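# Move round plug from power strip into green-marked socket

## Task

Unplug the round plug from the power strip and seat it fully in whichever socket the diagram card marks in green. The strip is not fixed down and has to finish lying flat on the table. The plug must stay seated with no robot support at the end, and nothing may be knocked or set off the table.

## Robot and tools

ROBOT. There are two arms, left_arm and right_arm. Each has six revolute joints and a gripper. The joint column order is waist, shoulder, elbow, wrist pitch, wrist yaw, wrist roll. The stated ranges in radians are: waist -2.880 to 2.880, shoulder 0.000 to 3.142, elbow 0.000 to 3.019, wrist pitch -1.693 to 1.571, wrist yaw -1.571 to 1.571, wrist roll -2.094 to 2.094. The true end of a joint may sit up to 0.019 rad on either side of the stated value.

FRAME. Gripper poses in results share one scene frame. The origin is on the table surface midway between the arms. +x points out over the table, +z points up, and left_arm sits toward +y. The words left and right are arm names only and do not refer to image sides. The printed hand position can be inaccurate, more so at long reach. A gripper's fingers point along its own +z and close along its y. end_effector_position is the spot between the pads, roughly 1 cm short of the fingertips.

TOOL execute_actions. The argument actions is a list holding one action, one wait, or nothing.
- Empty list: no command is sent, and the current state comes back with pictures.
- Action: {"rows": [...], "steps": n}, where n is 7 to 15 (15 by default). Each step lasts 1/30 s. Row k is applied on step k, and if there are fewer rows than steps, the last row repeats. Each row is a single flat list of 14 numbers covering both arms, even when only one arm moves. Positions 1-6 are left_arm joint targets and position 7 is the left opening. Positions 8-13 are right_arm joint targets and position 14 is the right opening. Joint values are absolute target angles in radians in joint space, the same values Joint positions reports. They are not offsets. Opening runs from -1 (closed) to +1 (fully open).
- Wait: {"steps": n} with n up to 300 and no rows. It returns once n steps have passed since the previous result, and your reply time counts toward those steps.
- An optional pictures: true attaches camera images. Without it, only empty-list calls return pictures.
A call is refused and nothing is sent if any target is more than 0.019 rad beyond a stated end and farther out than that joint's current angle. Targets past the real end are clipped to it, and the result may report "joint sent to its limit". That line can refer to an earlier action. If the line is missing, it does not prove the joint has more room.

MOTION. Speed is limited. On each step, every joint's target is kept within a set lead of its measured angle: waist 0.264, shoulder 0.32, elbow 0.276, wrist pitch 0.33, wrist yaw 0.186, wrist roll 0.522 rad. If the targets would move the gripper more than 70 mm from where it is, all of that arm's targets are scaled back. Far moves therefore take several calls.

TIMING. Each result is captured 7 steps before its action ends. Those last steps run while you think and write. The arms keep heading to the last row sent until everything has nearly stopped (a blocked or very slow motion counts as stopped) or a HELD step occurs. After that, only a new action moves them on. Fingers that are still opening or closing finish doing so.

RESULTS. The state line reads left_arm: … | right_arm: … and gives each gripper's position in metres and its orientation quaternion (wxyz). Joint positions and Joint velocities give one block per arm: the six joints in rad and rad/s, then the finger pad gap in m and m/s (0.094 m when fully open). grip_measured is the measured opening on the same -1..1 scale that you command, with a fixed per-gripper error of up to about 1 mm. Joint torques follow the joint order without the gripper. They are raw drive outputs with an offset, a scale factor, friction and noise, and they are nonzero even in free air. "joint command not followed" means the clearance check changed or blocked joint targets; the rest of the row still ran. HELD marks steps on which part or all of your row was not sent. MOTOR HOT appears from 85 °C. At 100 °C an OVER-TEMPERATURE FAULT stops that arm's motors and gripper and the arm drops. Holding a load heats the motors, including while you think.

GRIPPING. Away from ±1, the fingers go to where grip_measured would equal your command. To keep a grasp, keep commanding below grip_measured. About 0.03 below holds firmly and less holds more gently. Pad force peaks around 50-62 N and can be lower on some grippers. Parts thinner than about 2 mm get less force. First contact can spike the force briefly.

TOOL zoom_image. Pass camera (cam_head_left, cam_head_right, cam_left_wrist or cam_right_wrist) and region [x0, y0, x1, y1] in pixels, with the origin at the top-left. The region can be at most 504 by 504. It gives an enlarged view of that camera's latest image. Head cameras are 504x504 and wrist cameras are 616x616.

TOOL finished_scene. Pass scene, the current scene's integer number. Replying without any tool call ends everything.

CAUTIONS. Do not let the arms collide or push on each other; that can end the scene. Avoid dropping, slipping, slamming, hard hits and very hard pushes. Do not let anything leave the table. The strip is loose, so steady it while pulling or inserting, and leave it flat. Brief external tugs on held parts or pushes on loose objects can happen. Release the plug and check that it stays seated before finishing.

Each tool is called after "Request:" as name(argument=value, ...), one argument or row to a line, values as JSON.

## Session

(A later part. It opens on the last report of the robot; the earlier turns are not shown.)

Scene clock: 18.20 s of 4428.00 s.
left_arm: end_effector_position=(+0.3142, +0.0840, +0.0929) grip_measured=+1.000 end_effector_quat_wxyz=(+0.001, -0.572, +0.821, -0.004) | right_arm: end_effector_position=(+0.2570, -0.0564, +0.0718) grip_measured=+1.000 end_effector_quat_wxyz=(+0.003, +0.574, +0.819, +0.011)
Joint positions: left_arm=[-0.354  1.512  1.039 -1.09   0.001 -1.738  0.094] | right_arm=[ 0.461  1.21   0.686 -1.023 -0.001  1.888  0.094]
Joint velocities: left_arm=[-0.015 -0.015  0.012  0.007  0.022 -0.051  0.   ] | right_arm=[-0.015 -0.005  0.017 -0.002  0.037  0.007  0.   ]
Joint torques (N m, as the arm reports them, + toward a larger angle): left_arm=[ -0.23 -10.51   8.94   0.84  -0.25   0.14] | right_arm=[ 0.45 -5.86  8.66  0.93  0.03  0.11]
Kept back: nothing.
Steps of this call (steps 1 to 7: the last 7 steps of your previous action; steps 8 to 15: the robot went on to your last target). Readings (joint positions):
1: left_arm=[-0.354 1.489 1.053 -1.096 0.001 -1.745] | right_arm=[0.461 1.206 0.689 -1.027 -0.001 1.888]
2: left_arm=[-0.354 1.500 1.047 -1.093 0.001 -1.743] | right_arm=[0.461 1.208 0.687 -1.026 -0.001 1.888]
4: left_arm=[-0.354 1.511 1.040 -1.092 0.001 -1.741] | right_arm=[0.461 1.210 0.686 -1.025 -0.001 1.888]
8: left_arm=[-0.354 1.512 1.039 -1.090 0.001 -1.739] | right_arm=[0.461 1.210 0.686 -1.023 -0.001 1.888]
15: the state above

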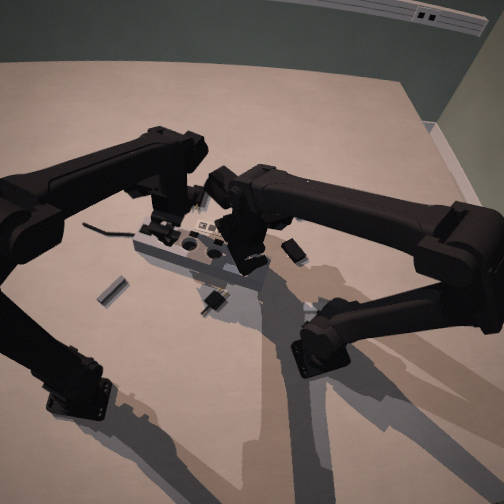

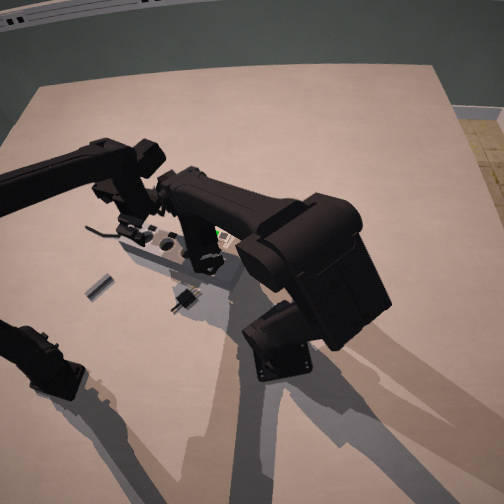

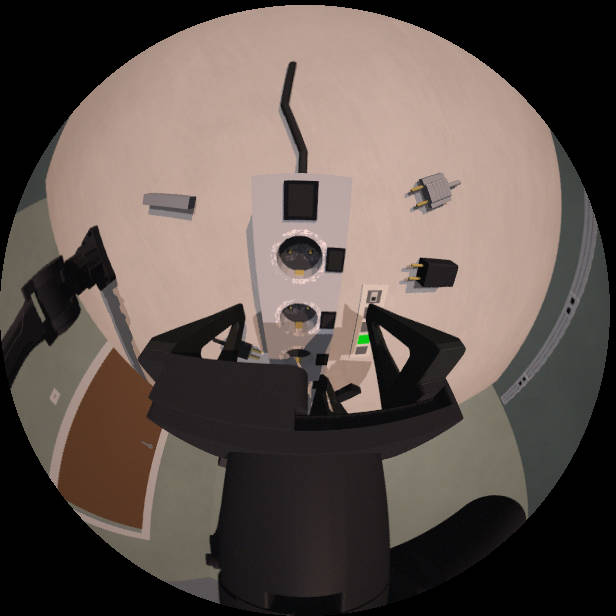

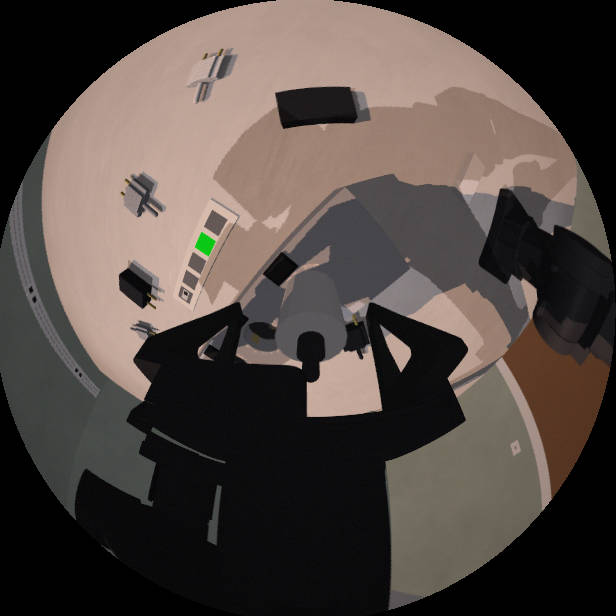

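Request:
execute_actions(
  actions=[
    {"rows": [[-0.34,1.515,1.04,-1.08,0,-1.72,1,0.445,1.22,0.695,-1.03,0,1.9,1],[-0.34,1.525,1.03,-1.075,0,-1.72,1,0.443,1.22,0.695,-1.045,0,1.9,1],[-0.34,1.534,1.02,-1.06,0,-1.72,1,0.443,1.22,0.695,-1.056,0,1.9,1],[-0.34,1.543,1.01,-1.043,0,-1.72,1,0.443,1.22,0.695,-1.056,0,1.9,1],[-0.34,1.552,1.0,-1.026,0,-1.72,1,0.443,1.22,0.695,-1.056,0,1.9,1],[-0.34,1.561,0.99,-1.009,0,-1.72,1,0.443,1.22,0.695,-1.056,0,1.9,1],[-0.34,1.57,0.98,-0.992,0,-1.72,1,0.443,1.22,0.695,-1.056,0,1.9,1],[-0.34,1.578,0.972,-0.975,0,-1.72,1,0.443,1.22,0.695,-1.056,0,1.9,1],[-0.34,1.586,0.964,-0.958,0,-1.72,1,0.443,1.22,0.695,-1.056,0,1.9,1],[-0.34,1.594,0.957,-0.941,0,-1.72,1,0.443,1.22,0.695,-1.056,0,1.9,1],[-0.34,1.594,0.957,-0.925,0,-1.72,1,0.443,1.22,0.695,-1.056,0,1.9,1],[-0.34,1.594,0.957,-0.908,0,-1.72,1,0.443,1.22,0.695,-1.056,0,1.9,1]], "steps": 15},
  ],
)

Request:
execute_actions(
  actions=[
    {"steps": 18},
  ],
  pictures=true,
)

Scene clock: 19.43 s of 4428.00 s.
left_arm: end_effector_position=(+0.3123, +0.0851, +0.0710) grip_measured=+1.000 end_effector_quat_wxyz=(+0.004, -0.571, +0.821, -0.009) | right_arm: end_effector_position=(+0.2533, -0.0609, +0.0718) grip_measured=+1.000 end_effector_quat_wxyz=(-0.000, +0.576, +0.817, +0.000)
Joint positions: left_arm=[-0.354  1.53   0.995 -1.017  0.001 -1.737  0.094] | right_arm=[ 0.457  1.21   0.686 -1.046 -0.001  1.888  0.094]
Joint velocities: left_arm=[ 0.005  0.249 -0.295  0.476 -0.007 -0.022  0.   ] | right_arm=[-0.005 -0.024 -0.002 -0.022 -0.022 -0.007  0.   ]
Joint torques (N m, as the arm reports them, + toward a larger angle): left_arm=[-0.32 -7.76  7.37  0.71 -0.24  0.14] | right_arm=[-0.72 -6.08  8.7  -0.1   0.06  0.14]
Steps of this call (steps 1 to 15: the robot went on to your last target; steps 16 to 29: nothing new was sent; steps 30 to 37: the first 8 steps of this action). Readings (joint positions):
30: left_arm=[-0.354 1.512 1.039 -1.090 0.001 -1.737] | right_arm=[0.461 1.210 0.686 -1.023 -0.001 1.888]
31: left_arm=[-0.354 1.512 1.038 -1.088 0.001 -1.737] | right_arm=[0.461 1.210 0.686 -1.025 -0.001 1.888]
33: left_arm=[-0.354 1.512 1.030 -1.074 0.001 -1.737] | right_arm=[0.459 1.210 0.686 -1.037 -0.001 1.888]
37: the state above

Scene clock: 20.03 s of 4428.00 s.
left_arm: end_effector_position=(+0.3103, +0.0862, +0.0303) grip_measured=+1.000 end_effector_quat_wxyz=(+0.000, -0.571, +0.821, -0.002) | right_arm: end_effector_position=(+0.2532, -0.0611, +0.0718) grip_measured=+1.000 end_effector_quat_wxyz=(-0.000, +0.576, +0.817, -0.000)
Joint positions: left_arm=[-0.354  1.598  0.948 -0.917  0.001 -1.737  0.094] | right_arm=[ 0.457  1.21   0.686 -1.047 -0.001  1.888  0.094]
Joint velocities: left_arm=[-0.015  0.005  0.017 -0.007 -0.007  0.037  0.   ] | right_arm=[-0.015  0.005 -0.017 -0.002 -0.051  0.081  0.   ]
Joint torques (N m, as the arm reports them, + toward a larger angle): left_arm=[ -0.21 -11.07   7.72   0.89  -0.24   0.14] | right_arm=[-0.02 -5.9   8.77 -0.23  0.05  0.11]
Kept back: nothing.
Steps of this call (steps 1 to 7: the last 7 steps of your previous action; steps 8 to 18: the robot went on to your last target). Readings (joint positions):
1: left_arm=[-0.354 1.539 0.985 -1.000 0.001 -1.737] | right_arm=[0.457 1.210 0.686 -1.047 -0.001 1.888]
2: left_arm=[-0.354 1.551 0.975 -0.984 0.001 -1.737] | right_arm=[0.457 1.210 0.686 -1.047 -0.001 1.888]
4: left_arm=[-0.354 1.574 0.959 -0.952 0.001 -1.737] | right_arm=[0.457 1.210 0.686 -1.047 -0.001 1.888]
8: left_arm=[-0.354 1.598 0.948 -0.923 0.001 -1.737] | right_arm=[0.457 1.210 0.686 -1.047 -0.001 1.888]
18: the state above

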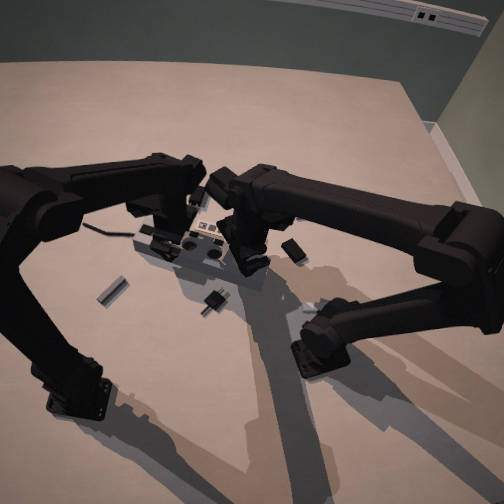

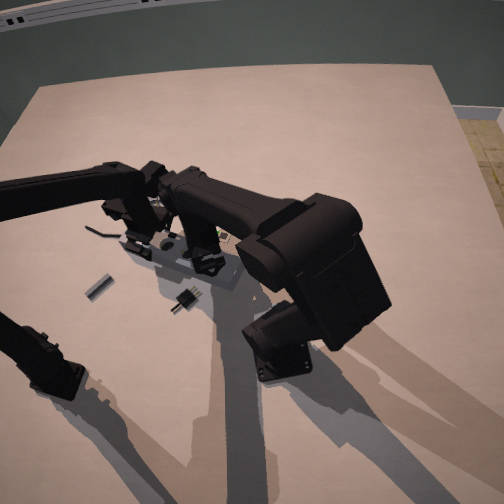

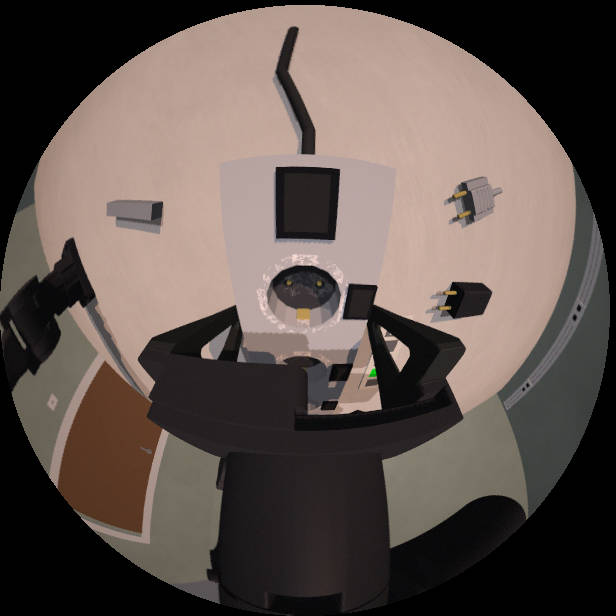

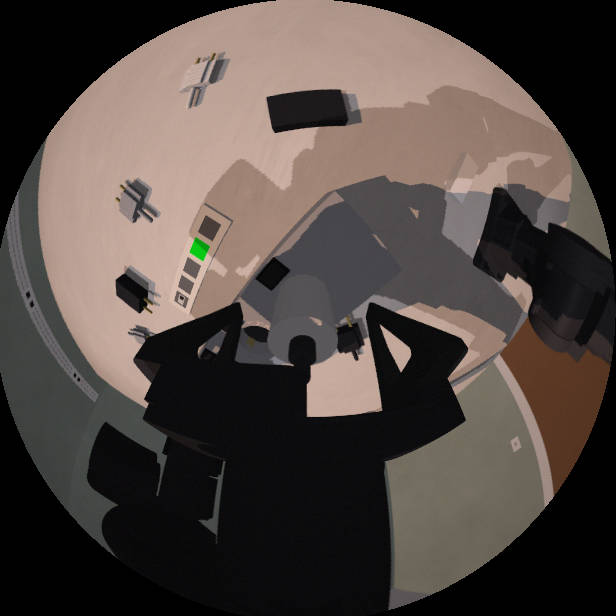

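Request:
execute_actions(
  actions=[
    {"rows": [[-0.34,1.594,0.957,-0.908,0,-1.72,0.8,0.443,1.22,0.695,-1.026,0,1.9,0.7],[-0.34,1.594,0.957,-0.908,0,-1.72,0.65,0.443,1.22,0.695,-1.026,0,1.9,0.4],[-0.34,1.594,0.957,-0.908,0,-1.72,0.55,0.443,1.22,0.695,-1.026,0,1.9,0.2],[-0.34,1.594,0.957,-0.908,0,-1.72,0.45,0.443,1.22,0.695,-1.026,0,1.9,0.0]], "steps": 15},
  ],
)

Request:
execute_actions(
  actions=[
    {"steps": 15},
  ],
  pictures=true,
)

Scene clock: 20.63 s of 4428.00 s.
left_arm: end_effector_position=(+0.3104, +0.0861, +0.0303) grip_measured=+0.578 end_effector_quat_wxyz=(+0.001, -0.571, +0.821, -0.002) | right_arm: end_effector_position=(+0.2551, -0.0596, +0.0718) grip_measured=+0.002 end_effector_quat_wxyz=(+0.001, +0.576, +0.817, +0.005)
Joint positions: left_arm=[-0.354  1.598  0.948 -0.916  0.001 -1.736  0.074] | right_arm=[ 0.457  1.21   0.686 -1.037 -0.001  1.888  0.047]
Joint velocities: left_arm=[ 0.005 -0.005 -0.002 -0.012 -0.051  0.066  0.   ] | right_arm=[-0.015  0.005 -0.002 -0.027  0.037 -0.007 -0.   ]
Joint torques (N m, as the arm reports them, + toward a larger angle): left_arm=[ -0.44 -10.98   7.88   0.79  -0.25   0.09] | right_arm=[ 0.06 -5.73  8.73  0.87  0.03  0.11]
Steps of this call (steps 1 to 10: the robot went on to your last target; steps 11 to 18: the first 8 steps of this action). Readings (joint positions):
11: left_arm=[-0.354 1.598 0.948 -0.917 0.001 -1.737] | right_arm=[0.457 1.210 0.686 -1.045 -0.001 1.888]
12: left_arm=[-0.354 1.598 0.948 -0.917 0.001 -1.737] | right_arm=[0.457 1.210 0.686 -1.043 -0.001 1.888]
14: left_arm=[-0.354 1.598 0.948 -0.917 0.001 -1.736] | right_arm=[0.457 1.210 0.686 -1.038 -0.001 1.888]
18: the state above

Scene clock: 21.13 s of 4428.00 s.
left_arm: end_effector_position=(+0.3104, +0.0861, +0.0303) grip_measured=+0.578 end_effector_quat_wxyz=(+0.001, -0.571, +0.821, -0.002) | right_arm: end_effector_position=(+0.2551, -0.0596, +0.0718) grip_measured=+0.001 end_effector_quat_wxyz=(+0.001, +0.576, +0.817, +0.005)
Joint positions: left_arm=[-0.354  1.598  0.948 -0.916  0.001 -1.736  0.074] | right_arm=[ 0.457  1.21   0.686 -1.037 -0.001  1.888  0.047]
Joint velocities: left_arm=[-0.024 -0.015 -0.002 -0.007 -0.007 -0.022 -0.   ] | right_arm=[ 0.015 -0.015 -0.007  0.012  0.081  0.066 -0.   ]
Joint torques (N m, as the arm reports them, + toward a larger angle): left_arm=[ -0.28 -11.12   7.89   0.82  -0.25   0.12] | right_arm=[-0.25 -5.55  8.72  0.95  0.03  0.09]
Kept back: nothing.
Steps of this call (steps 1 to 7: the last 7 steps of your previous action; steps 8 to 15: the robot went on to your last target). Readings (joint positions):
1: left_arm=[-0.354 1.598 0.948 -0.916 0.001 -1.736] | right_arm=[0.457 1.210 0.686 -1.037 -0.001 1.888]
2: left_arm=[-0.354 1.598 0.948 -0.916 0.001 -1.736] | right_arm=[0.457 1.210 0.686 -1.037 -0.001 1.888]
4: left_arm=[-0.354 1.598 0.948 -0.916 0.001 -1.736] | right_arm=[0.457 1.210 0.686 -1.037 -0.001 1.888]
8: left_arm=[-0.354 1.598 0.948 -0.916 0.001 -1.736] | right_arm=[0.457 1.210 0.686 -1.037 -0.001 1.888]
15: the state above
All arms were judged still, so your last target was given up. Only a new action makes them travel on or press farther. Fingers that are still opening or closing keep moving.

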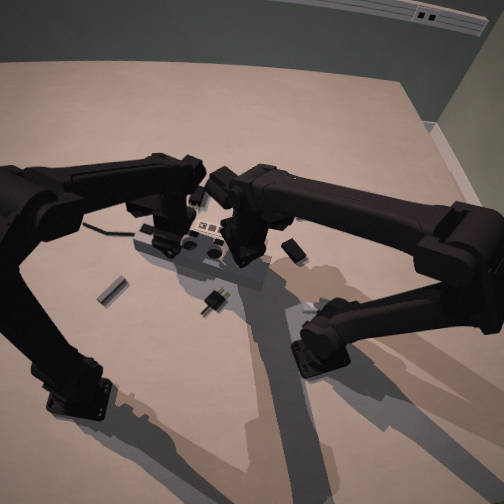

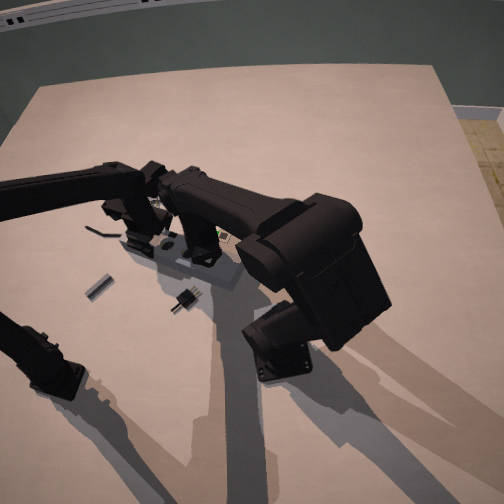

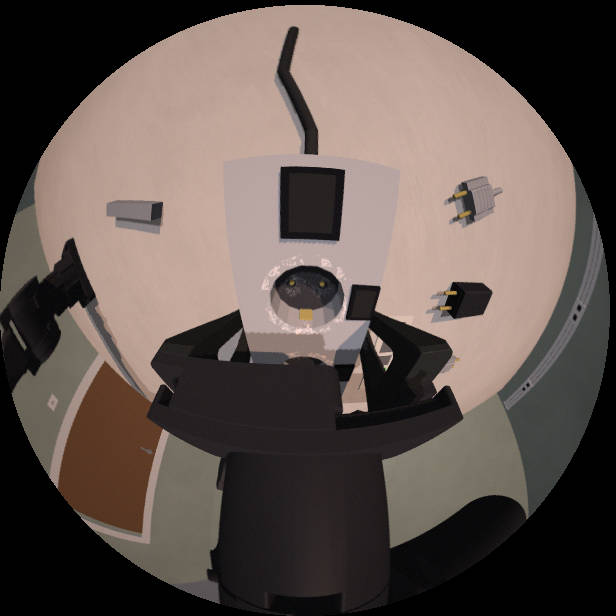

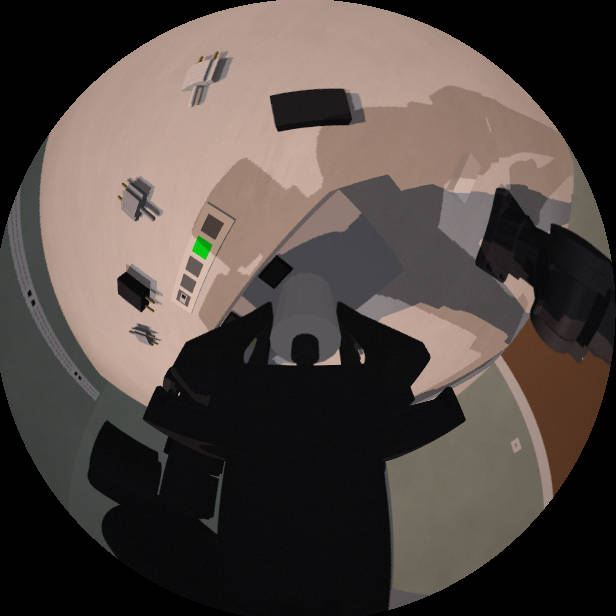

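Request:
execute_actions(
  actions=[
    {"rows": [[-0.34,1.594,0.957,-0.908,0,-1.72,0.5,0.443,1.22,0.695,-1.026,0,1.9,-0.08],[-0.34,1.594,0.957,-0.908,0,-1.72,0.5,0.443,1.22,0.695,-1.026,0,1.9,-0.16],[-0.34,1.594,0.957,-0.908,0,-1.72,0.5,0.443,1.22,0.695,-1.026,0,1.9,-0.24],[-0.34,1.594,0.957,-0.908,0,-1.72,0.5,0.443,1.22,0.695,-1.026,0,1.9,-0.3]], "steps": 15},
  ],
)

Scene clock: 21.60 s of 4428.00 s.
left_arm: end_effector_position=(+0.3107, +0.0864, +0.0303) grip_measured=+0.578 end_effector_quat_wxyz=(+0.001, -0.571, +0.821, -0.002) | right_arm: end_effector_position=(+0.2551, -0.0596, +0.0718) grip_measured=-0.213 end_effector_quat_wxyz=(+0.001, +0.576, +0.817, +0.005)
Joint positions: left_arm=[-0.353  1.598  0.948 -0.916  0.001 -1.736  0.074] | right_arm=[ 0.457  1.21   0.686 -1.037 -0.001  1.889  0.037]
Joint velocities: left_arm=[-0.005 -0.005 -0.002 -0.002  0.066  0.007 -0.   ] | right_arm=[ 0.005  0.005  0.012 -0.007 -0.007  0.037  0.   ]
Joint torques (N m, as the arm reports them, + toward a larger angle): left_arm=[ -0.32 -11.13   7.88   0.81  -0.25   0.13] | right_arm=[-0.12 -5.64  8.85  0.87  0.08  0.11]
Steps of this call (steps 1 to 6: nothing new was sent; steps 7 to 14: the first 8 steps of this action). Readings (joint positions):
7: left_arm=[-0.354 1.598 0.948 -0.916 0.001 -1.736] | right_arm=[0.457 1.210 0.686 -1.037 -0.001 1.888]
8: left_arm=[-0.354 1.598 0.948 -0.916 0.001 -1.736] | right_arm=[0.457 1.210 0.686 -1.037 -0.001 1.888]
10: left_arm=[-0.354 1.598 0.948 -0.916 0.001 -1.736] | right_arm=[0.457 1.210 0.686 -1.037 -0.001 1.889]
14: the state above

Request:
execute_actions(
  actions=[
    {"rows": [[-0.34,1.594,0.957,-0.908,0,-1.72,0.5,0.443,1.205,0.71,-1.04,0,1.9,-0.3],[-0.34,1.594,0.957,-0.908,0,-1.72,0.5,0.443,1.195,0.72,-1.048,0,1.9,-0.3],[-0.34,1.594,0.957,-0.908,0,-1.72,0.5,0.443,1.19,0.726,-1.055,0,1.9,-0.3],[-0.34,1.594,0.957,-0.908,0,-1.72,0.5,0.443,1.185,0.732,-1.065,0,1.9,-0.3],[-0.34,1.594,0.957,-0.908,0,-1.72,0.5,0.443,1.18,0.738,-1.075,0,1.9,-0.3],[-0.34,1.594,0.957,-0.908,0,-1.72,0.5,0.443,1.175,0.744,-1.085,0,1.9,-0.3],[-0.34,1.594,0.957,-0.908,0,-1.72,0.5,0.443,1.17,0.75,-1.095,0,1.9,-0.3],[-0.34,1.594,0.957,-0.908,0,-1.72,0.5,0.443,1.165,0.756,-1.105,0,1.9,-0.3]], "steps": 15},
  ],
)

Request:
execute_actions(
  actions=[
    {"steps": 12},
  ],
  pictures=true,
)

Scene clock: 22.40 s of 4428.00 s.
left_arm: end_effector_position=(+0.3104, +0.0854, +0.0312) grip_measured=+0.578 end_effector_quat_wxyz=(-0.001, -0.569, +0.823, -0.005) | right_arm: end_effector_position=(+0.2539, -0.0605, +0.0759) grip_measured=-0.213 end_effector_quat_wxyz=(-0.001, +0.576, +0.817, -0.001)
Joint positions: left_arm=[-0.353  1.596  0.948 -0.916  0.006 -1.73   0.074] | right_arm=[ 0.457  1.207  0.696 -1.061 -0.001  1.889  0.037]
Joint velocities: left_arm=[ 0.005 -0.054  0.002 -0.007  0.037  0.051  0.   ] | right_arm=[ 0.005 -0.063  0.1   -0.242 -0.037  0.007 -0.001]
Joint torques (N m, as the arm reports them, + toward a larger angle): left_arm=[ -0.13 -10.75   7.95   0.72  -0.55  -0.02] | right_arm=[ -0.15 -10.46  12.71  -1.05   0.03   0.07]
Steps of this call (steps 1 to 7: the last 7 steps of your previous action; steps 8 to 15: the robot went on to your last target; step 16: nothing new was sent; steps 17 to 24: the first 8 steps of this action). Readings (joint positions):
17: left_arm=[-0.353 1.598 0.948 -0.916 0.001 -1.736] | right_arm=[0.457 1.210 0.686 -1.037 -0.001 1.889]
18: left_arm=[-0.353 1.598 0.948 -0.916 0.001 -1.736] | right_arm=[0.457 1.210 0.686 -1.037 -0.001 1.889]
20: left_arm=[-0.353 1.598 0.948 -0.916 0.001 -1.734] | right_arm=[0.457 1.210 0.686 -1.040 -0.001 1.889]
24: the state above

Scene clock: 22.80 s of 4428.00 s.
left_arm: end_effector_position=(+0.3102, +0.0844, +0.0325) grip_measured=+0.578 end_effector_quat_wxyz=(-0.003, -0.567, +0.824, -0.007) | right_arm: end_effector_position=(+0.2530, -0.0613, +0.0814) grip_measured=-0.213 end_effector_quat_wxyz=(-0.001, +0.577, +0.817, -0.001)
Joint positions: left_arm=[-0.353  1.592  0.948 -0.916  0.012 -1.726  0.074] | right_arm=[ 0.457  1.195  0.703 -1.082 -0.001  1.89   0.037]
Joint velocities: left_arm=[-0.015 -0.015 -0.002 -0.002 -0.037 -0.037 -0.   ] | right_arm=[ 0.005  0.015 -0.032 -0.002  0.037 -0.11   0.   ]
Joint torques (N m, as the arm reports them, + toward a larger angle): left_arm=[ -0.3  -10.63   7.93   0.82  -0.63   0.03] | right_arm=[-0.09 -9.97 12.67 -0.83  0.07  0.1 ]
Kept back: nothing.
Steps of this call (steps 1 to 7: the last 7 steps of your previous action; steps 8 to 12: the robot went on to your last target). Readings (joint positions):
1: left_arm=[-0.353 1.594 0.948 -0.916 0.008 -1.728] | right_arm=[0.457 1.205 0.699 -1.069 -0.001 1.889]
2: left_arm=[-0.353 1.593 0.948 -0.916 0.010 -1.727] | right_arm=[0.457 1.202 0.701 -1.074 -0.001 1.889]
4: left_arm=[-0.353 1.592 0.948 -0.916 0.012 -1.726] | right_arm=[0.457 1.197 0.702 -1.080 -0.001 1.889]
8: left_arm=[-0.353 1.592 0.948 -0.916 0.012 -1.726] | right_arm=[0.457 1.195 0.703 -1.082 -0.001 1.889]
12: the state above

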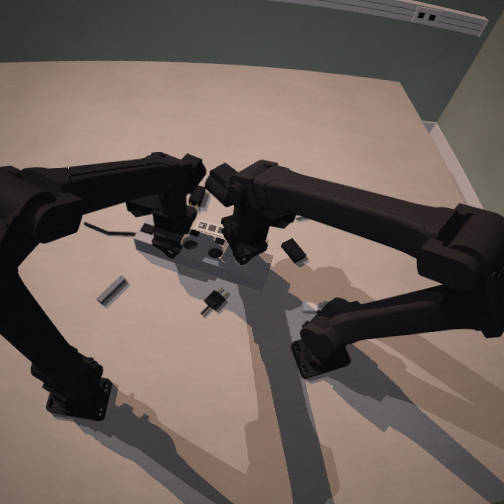

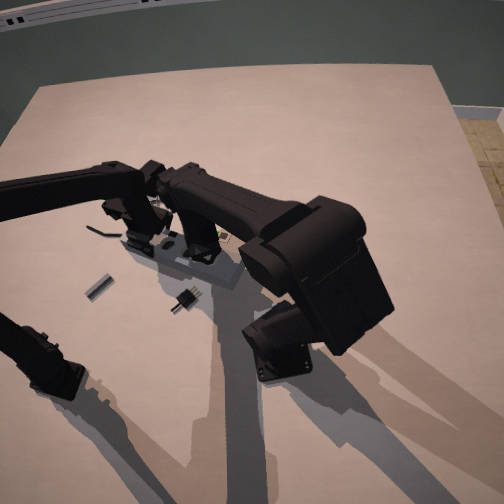

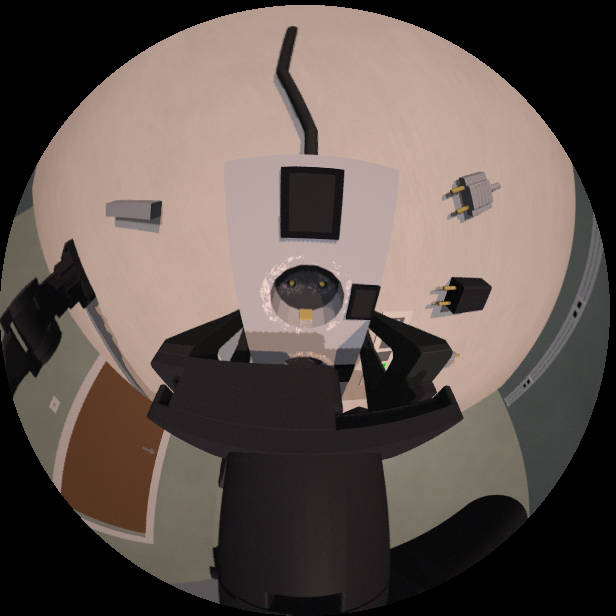

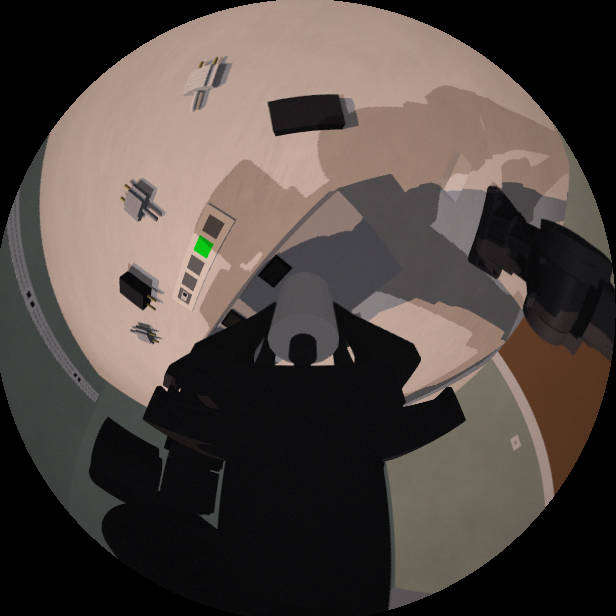

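Request:
execute_actions(
  actions=[
    {"rows": [[-0.34,1.605,0.945,-0.908,0,-1.72,0.5,0.443,1.165,0.756,-1.105,0,1.9,-0.3],[-0.34,1.615,0.935,-0.908,0,-1.72,0.5,0.443,1.165,0.756,-1.105,0,1.9,-0.3],[-0.34,1.625,0.925,-0.908,0,-1.72,0.5,0.443,1.16,0.762,-1.105,0,1.9,-0.3],[-0.34,1.635,0.915,-0.908,0,-1.72,0.5,0.443,1.155,0.768,-1.105,0,1.9,-0.3],[-0.34,1.645,0.905,-0.908,0,-1.72,0.5,0.443,1.15,0.774,-1.105,0,1.9,-0.3],[-0.34,1.65,0.90,-0.908,0,-1.72,0.5,0.443,1.145,0.78,-1.105,0,1.9,-0.3]], "steps": 15},
  ],
)

Request:
execute_actions(
  actions=[
    {"steps": 12},
  ],
  pictures=true,
)

Scene clock: 23.60 s of 4428.00 s.
left_arm: end_effector_position=(+0.3078, +0.0867, +0.0285) grip_measured=+0.578 end_effector_quat_wxyz=(-0.002, -0.568, +0.823, -0.004) | right_arm: end_effector_position=(+0.2542, -0.0595, +0.0906) grip_measured=-0.213 end_effector_quat_wxyz=(-0.001, +0.577, +0.817, +0.005)
Joint positions: left_arm=[-0.353  1.595  0.939 -0.91   0.007 -1.728  0.074] | right_arm=[ 0.457  1.178  0.717 -1.1   -0.005  1.89   0.037]
Joint velocities: left_arm=[ 0.005 -0.005  0.002  0.012  0.007 -0.051 -0.   ] | right_arm=[ 0.005 -0.171  0.061 -0.007  0.066 -0.007 -0.   ]
Joint torques (N m, as the arm reports them, + toward a larger angle): left_arm=[-0.27 -6.29  4.4   0.6  -0.46  0.06] | right_arm=[-0.16 -8.56 13.39  0.22  0.15  0.07]
Steps of this call (steps 1 to 16: the robot went on to your last target; steps 17 to 24: the first 8 steps of this action). Readings (joint positions):
17: left_arm=[-0.353 1.592 0.948 -0.916 0.012 -1.726] | right_arm=[0.457 1.195 0.703 -1.082 -0.001 1.890]
18: left_arm=[-0.353 1.592 0.947 -0.916 0.012 -1.726] | right_arm=[0.457 1.195 0.703 -1.082 -0.001 1.890]
20: left_arm=[-0.353 1.593 0.942 -0.913 0.012 -1.726] | right_arm=[0.457 1.194 0.704 -1.084 -0.002 1.890]
24: the state above

Scene clock: 24.00 s of 4428.00 s.
left_arm: end_effector_position=(+0.3078, +0.0868, +0.0285) grip_measured=+0.578 end_effector_quat_wxyz=(-0.002, -0.568, +0.823, -0.003) | right_arm: end_effector_position=(+0.2594, -0.0557, +0.1001) grip_measured=-0.213 end_effector_quat_wxyz=(+0.004, +0.576, +0.817, +0.019)
Joint positions: left_arm=[-0.353  1.595  0.939 -0.91   0.007 -1.729  0.074] | right_arm=[ 0.457  1.162  0.732 -1.101 -0.004  1.89   0.037]
Joint velocities: left_arm=[-0.005 -0.015  0.002  0.012 -0.022  0.007 -0.   ] | right_arm=[-0.015 -0.015 -0.012 -0.007  0.066 -0.051 -0.001]
Joint torques (N m, as the arm reports them, + toward a larger angle): left_arm=[-0.37 -6.15  4.38  0.59 -0.47  0.06] | right_arm=[ 0.14 -8.3  12.63  0.11  0.16  0.09]
Kept back: nothing.
Steps of this call (steps 1 to 7: the last 7 steps of your previous action; steps 8 to 12: the robot went on to your last target). Readings (joint positions):
1: left_arm=[-0.353 1.595 0.939 -0.910 0.007 -1.728] | right_arm=[0.457 1.172 0.720 -1.100 -0.004 1.890]
2: left_arm=[-0.353 1.595 0.939 -0.910 0.007 -1.728] | right_arm=[0.457 1.168 0.723 -1.100 -0.004 1.890]
4: left_arm=[-0.353 1.595 0.939 -0.910 0.007 -1.728] | right_arm=[0.457 1.163 0.731 -1.100 -0.004 1.890]
8: left_arm=[-0.353 1.595 0.939 -0.910 0.007 -1.729] | right_arm=[0.457 1.162 0.732 -1.101 -0.004 1.890]
12: the state above

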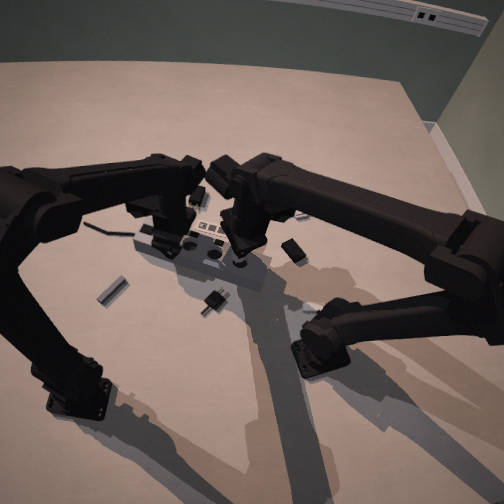

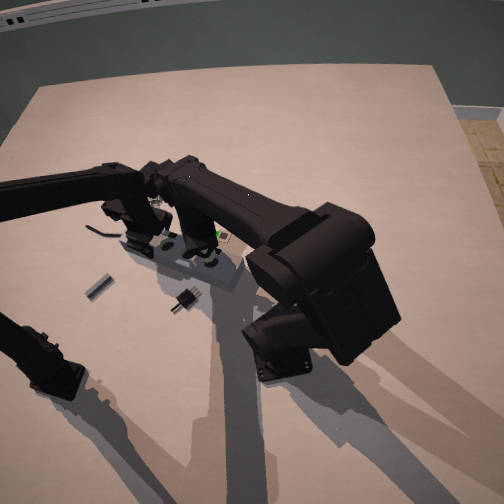

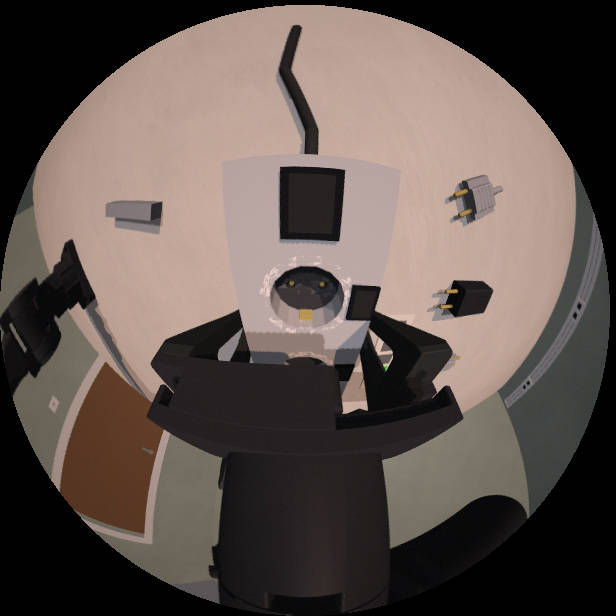

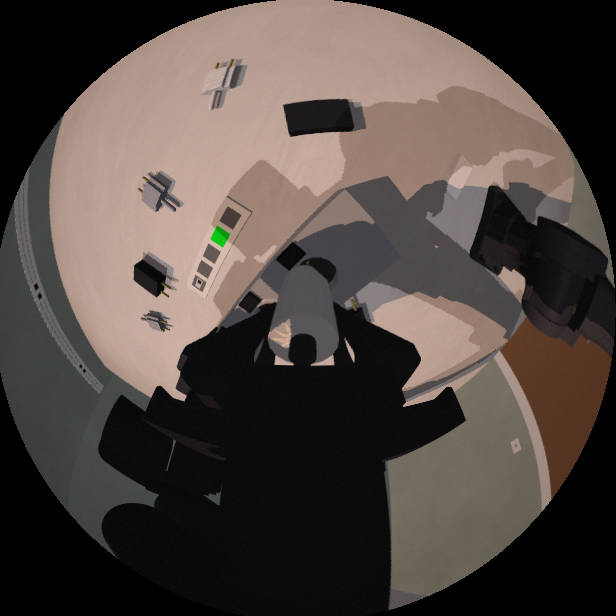

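Request:
execute_actions(
  actions=[
    {"rows": [[-0.34,1.63,0.92,-0.908,0,-1.72,0.5,0.443,1.142,0.79,-1.135,0,1.9,-0.3],[-0.34,1.61,0.94,-0.908,0,-1.72,0.5,0.443,1.139,0.80,-1.16,0,1.9,-0.3],[-0.34,1.595,0.955,-0.908,0,-1.72,0.5,0.443,1.136,0.81,-1.18,0,1.9,-0.3],[-0.34,1.59,0.96,-0.908,0,-1.72,0.5,0.443,1.132,0.82,-1.2,0,1.9,-0.3],[-0.34,1.59,0.96,-0.908,0,-1.72,0.6,0.443,1.128,0.83,-1.215,0,1.9,-0.3],[-0.34,1.59,0.96,-0.908,0,-1.72,0.75,0.443,1.124,0.84,-1.23,0,1.9,-0.3],[-0.34,1.59,0.96,-0.908,0,-1.72,0.9,0.443,1.12,0.845,-1.245,0,1.9,-0.3],[-0.34,1.59,0.96,-0.908,0,-1.72,1,0.443,1.12,0.845,-1.245,0,1.9,-0.3],[-0.34,1.59,0.96,-0.908,0,-1.72,1,0.443,1.12,0.845,-1.245,0,1.9,-0.3],[-0.32,1.588,0.96,-0.908,0,-1.70,1,0.443,1.12,0.845,-1.245,0,1.9,-0.3],[-0.29,1.585,0.958,-0.908,0,-1.67,1,0.443,1.12,0.845,-1.245,0,1.9,-0.3],[-0.26,1.581,0.955,-0.908,0,-1.64,1,0.443,1.12,0.845,-1.245,0,1.9,-0.3],[-0.23,1.577,0.952,-0.908,0,-1.61,1,0.443,1.12,0.845,-1.245,0,1.9,-0.3],[-0.20,1.573,0.948,-0.91,0,-1.575,1,0.443,1.12,0.845,-1.245,0,1.9,-0.3],[-0.17,1.57,0.945,-0.915,0,-1.545,1,0.443,1.12,0.845,-1.245,0,1.9,-0.3]], "steps": 15},
  ],
)

Request:
execute_actions(
  actions=[
    {"steps": 22},
  ],
  pictures=true,
)

Scene clock: 24.90 s of 4428.00 s.
left_arm: end_effector_position=(+0.3086, +0.0867, +0.0299) grip_measured=+0.940 end_effector_quat_wxyz=(-0.001, -0.568, +0.823, -0.005) | right_arm: end_effector_position=(+0.2527, -0.0609, +0.1205) grip_measured=-0.213 end_effector_quat_wxyz=(-0.004, +0.577, +0.817, -0.007)
Joint positions: left_arm=[-0.353  1.592  0.94  -0.91   0.005 -1.729  0.091] | right_arm=[ 0.457  1.152  0.783 -1.218 -0.004  1.89   0.037]
Joint velocities: left_arm=[-0.015 -0.015 -0.007  0.007  0.007 -0.022  0.126] | right_arm=[-0.015 -0.151  0.247 -0.281 -0.022  0.125  0.   ]
Joint torques (N m, as the arm reports them, + toward a larger angle): left_arm=[ -0.16 -11.16   8.76   0.68  -0.39   0.06] | right_arm=[-0.26 -8.67 12.69  0.04  0.17  0.09]
Steps of this call (steps 1 to 19: the robot went on to your last target; steps 20 to 27: the first 8 steps of this action). Readings (joint positions):
20: left_arm=[-0.353 1.595 0.939 -0.910 0.007 -1.729] | right_arm=[0.457 1.162 0.733 -1.106 -0.004 1.890]
21: left_arm=[-0.353 1.594 0.939 -0.910 0.007 -1.729] | right_arm=[0.457 1.162 0.736 -1.118 -0.004 1.890]
23: left_arm=[-0.353 1.592 0.940 -0.910 0.006 -1.729] | right_arm=[0.457 1.162 0.747 -1.154 -0.004 1.890]
27: the state above

Scene clock: 25.63 s of 4428.00 s.
left_arm: end_effector_position=(+0.3423, +0.1589, +0.0339) grip_measured=+1.000 end_effector_quat_wxyz=(+0.005, -0.581, +0.814, -0.008) | right_arm: end_effector_position=(+0.2549, -0.0593, +0.1318) grip_measured=-0.213 end_effector_quat_wxyz=(-0.001, +0.577, +0.817, +0.001)
Joint positions: left_arm=[-0.157  1.582  0.94  -0.91   0.001 -1.565  0.094] | right_arm=[ 0.457  1.134  0.801 -1.236 -0.003  1.89   0.037]
Joint velocities: left_arm=[-0.005 -0.015 -0.017 -0.007 -0.037 -0.037  0.   ] | right_arm=[-0.015 -0.015 -0.007 -0.007  0.007  0.022 -0.   ]
Joint torques (N m, as the arm reports them, + toward a larger angle): left_arm=[ -2.39 -11.49   7.65   0.38  -0.24   0.15] | right_arm=[ 0.03 -7.95 12.71 -0.17  0.19  0.09]
Kept back: nothing.
Steps of this call (steps 1 to 7: the last 7 steps of your previous action; steps 8 to 22: the robot went on to your last target). Readings (joint positions):
1: left_arm=[-0.353 1.592 0.940 -0.910 0.005 -1.729] | right_arm=[0.457 1.147 0.790 -1.225 -0.004 1.890]
2: left_arm=[-0.352 1.592 0.940 -0.910 0.005 -1.727] | right_arm=[0.457 1.142 0.795 -1.230 -0.004 1.890]
4: left_arm=[-0.339 1.592 0.940 -0.910 0.005 -1.710] | right_arm=[0.457 1.136 0.801 -1.233 -0.003 1.890]
8: left_arm=[-0.241 1.589 0.940 -0.910 0.005 -1.636] | right_arm=[0.457 1.134 0.801 -1.236 -0.003 1.890]
22: the state above

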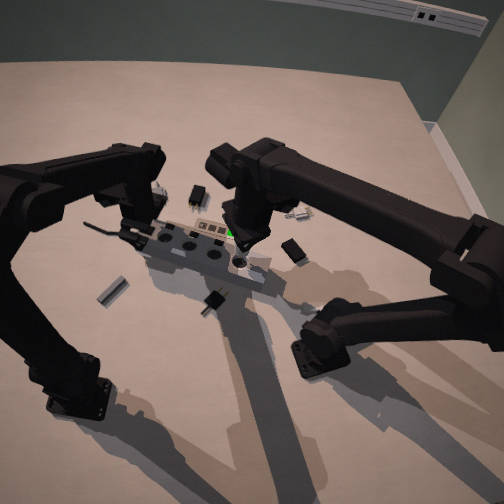

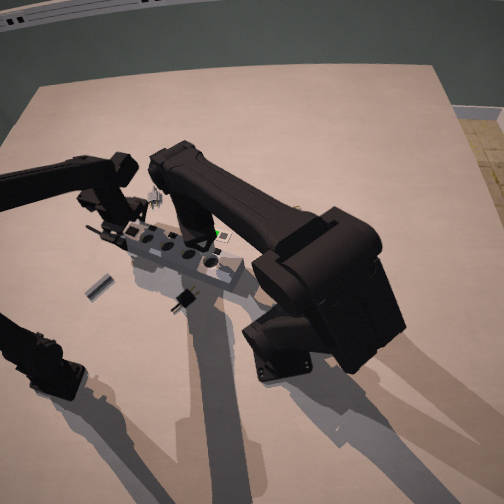

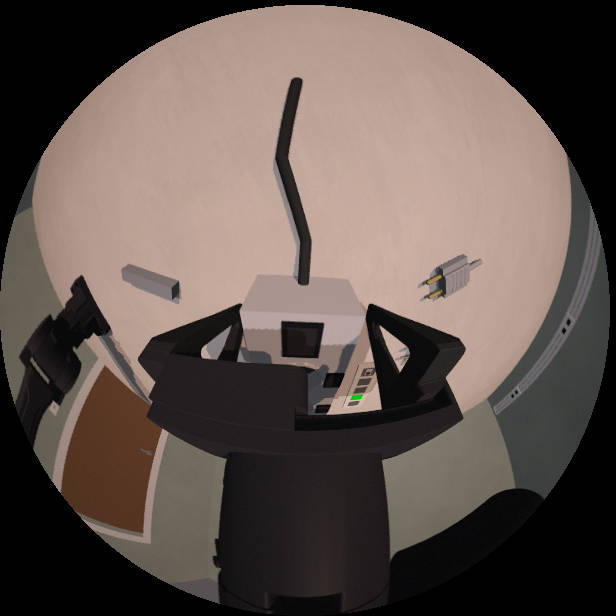

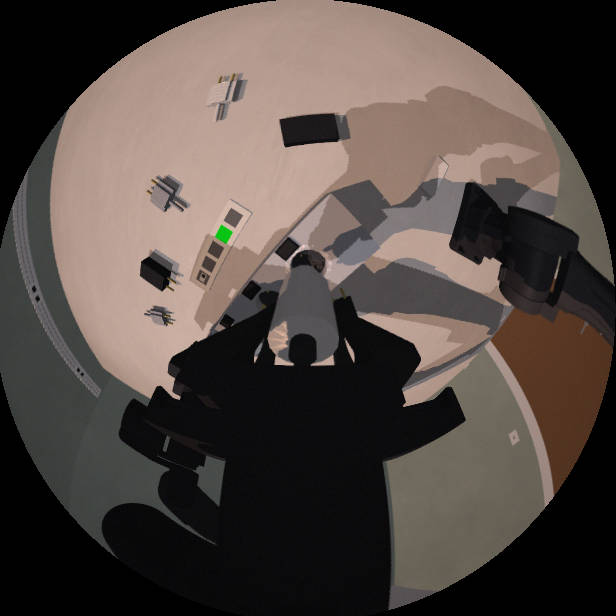

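Request:
execute_actions(
  actions=[
    {"rows": [[-0.18,1.57,0.945,-0.93,0,-1.545,1,0.46,1.15,0.86,-1.235,0,1.91,-0.3],[-0.19,1.57,0.945,-0.94,0,-1.545,1,0.475,1.17,0.874,-1.225,0,1.925,-0.3],[-0.19,1.57,0.945,-0.94,0,-1.545,1,0.49,1.19,0.888,-1.22,0,1.94,-0.3],[-0.19,1.57,0.945,-0.94,0,-1.545,1,0.503,1.21,0.902,-1.215,0,1.95,-0.3],[-0.19,1.57,0.945,-0.94,0,-1.545,1,0.516,1.23,0.916,-1.21,0,1.96,-0.3],[-0.19,1.57,0.945,-0.94,0,-1.545,1,0.53,1.25,0.93,-1.205,0,1.97,-0.3],[-0.19,1.57,0.945,-0.94,0,-1.545,1,0.542,1.268,0.943,-1.2,0,1.98,-0.3],[-0.19,1.57,0.945,-0.94,0,-1.545,1,0.552,1.283,0.955,-1.197,0,1.99,-0.3]], "steps": 15},
  ],
)

Request:
execute_actions(
  actions=[
    {"steps": 18},
  ],
  pictures=true,
)

Scene clock: 26.47 s of 4428.00 s.
left_arm: end_effector_position=(+0.3348, +0.1528, +0.0338) grip_measured=+1.000 end_effector_quat_wxyz=(-0.001, -0.572, +0.820, +0.001) | right_arm: end_effector_position=(+0.2713, -0.0249, +0.1326) grip_measured=-0.213 end_effector_quat_wxyz=(-0.001, +0.575, +0.818, +0.000)
Joint positions: left_arm=[-0.178  1.582  0.94  -0.931  0.001 -1.562  0.094] | right_arm=[ 0.511  1.234  0.881 -1.218 -0.002  1.941  0.037]
Joint velocities: left_arm=[-0.063  0.005  0.007 -0.022  0.022  0.081  0.   ] | right_arm=[ 0.454  0.659  0.476  0.168  0.022  0.212 -0.001]
Joint torques (N m, as the arm reports them, + toward a larger angle): left_arm=[ -2.38 -11.9    7.66   0.12  -0.23   0.13] | right_arm=[ 2.32 -7.32 12.53  0.69  0.1   0.09]
Steps of this call (steps 1 to 17: the robot went on to your last target; steps 18 to 25: the first 8 steps of this action). Readings (joint positions):
18: left_arm=[-0.158 1.582 0.940 -0.912 0.001 -1.562] | right_arm=[0.457 1.134 0.802 -1.236 -0.003 1.891]
19: left_arm=[-0.159 1.582 0.940 -0.917 0.001 -1.562] | right_arm=[0.457 1.136 0.804 -1.236 -0.003 1.895]
21: left_arm=[-0.165 1.582 0.940 -0.927 0.001 -1.562] | right_arm=[0.463 1.154 0.819 -1.236 -0.002 1.908]
25: the state above

Scene clock: 27.07 s of 4428.00 s.
left_arm: end_effector_position=(+0.3345, +0.1524, +0.0338) grip_measured=+1.000 end_effector_quat_wxyz=(-0.001, -0.571, +0.821, +0.001) | right_arm: end_effector_position=(+0.2753, -0.0044, +0.1281) grip_measured=-0.213 end_effector_quat_wxyz=(-0.001, +0.575, +0.818, -0.001)
Joint positions: left_arm=[-0.179  1.582  0.94  -0.931  0.001 -1.562  0.094] | right_arm=[ 0.549  1.287  0.914 -1.201 -0.002  1.977  0.037]
Joint velocities: left_arm=[-0.015  0.005  0.002  0.002 -0.007  0.037  0.   ] | right_arm=[ 0.005 -0.005  0.017  0.007 -0.037  0.007  0.   ]
Joint torques (N m, as the arm reports them, + toward a larger angle): left_arm=[ -2.25 -11.63   7.67   0.21  -0.23   0.14] | right_arm=[ 1.23 -9.48 12.    0.46  0.13  0.13]
Kept back: nothing.
Steps of this call (steps 1 to 7: the last 7 steps of your previous action; steps 8 to 18: the robot went on to your last target). Readings (joint positions):
1: left_arm=[-0.179 1.582 0.940 -0.931 0.001 -1.562] | right_arm=[0.524 1.254 0.896 -1.212 -0.002 1.948]
2: left_arm=[-0.179 1.582 0.940 -0.931 0.001 -1.562] | right_arm=[0.536 1.270 0.907 -1.207 -0.002 1.954]
4: left_arm=[-0.179 1.582 0.940 -0.931 0.001 -1.562] | right_arm=[0.548 1.286 0.913 -1.201 -0.002 1.962]
8: left_arm=[-0.179 1.582 0.940 -0.931 0.001 -1.562] | right_arm=[0.549 1.287 0.914 -1.201 -0.002 1.972]
18: the state above

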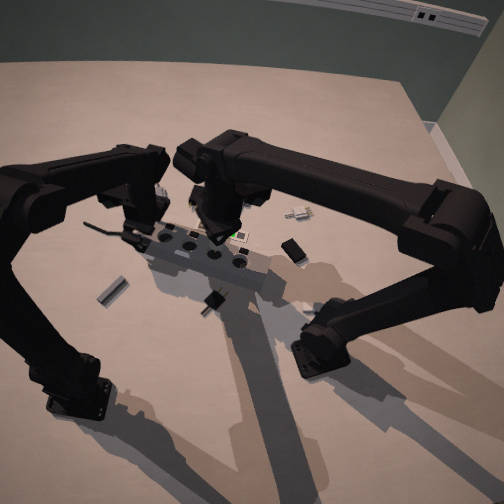

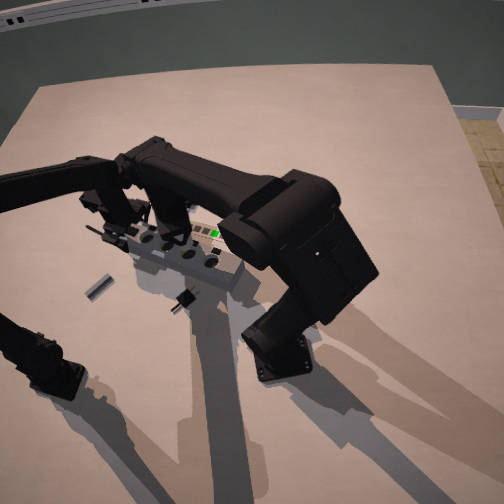

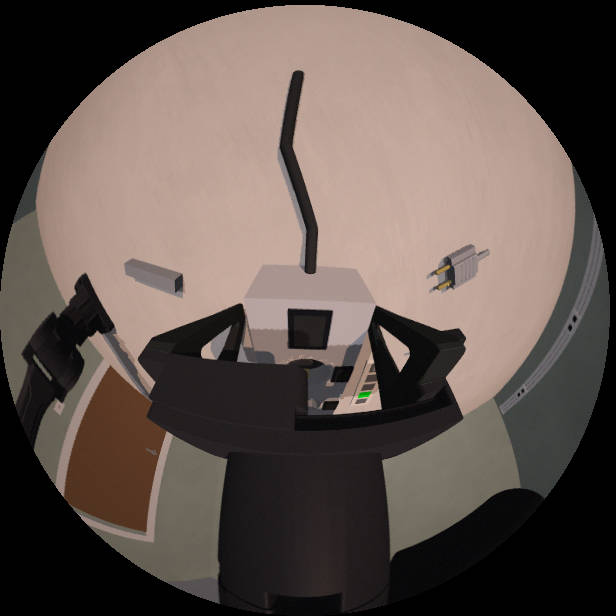

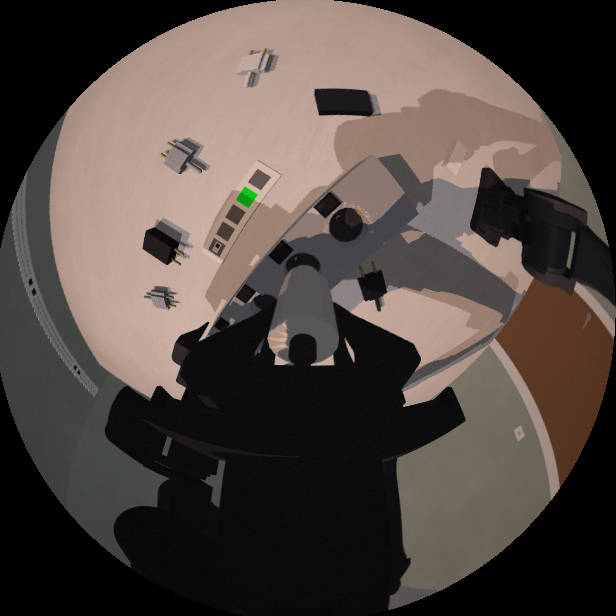

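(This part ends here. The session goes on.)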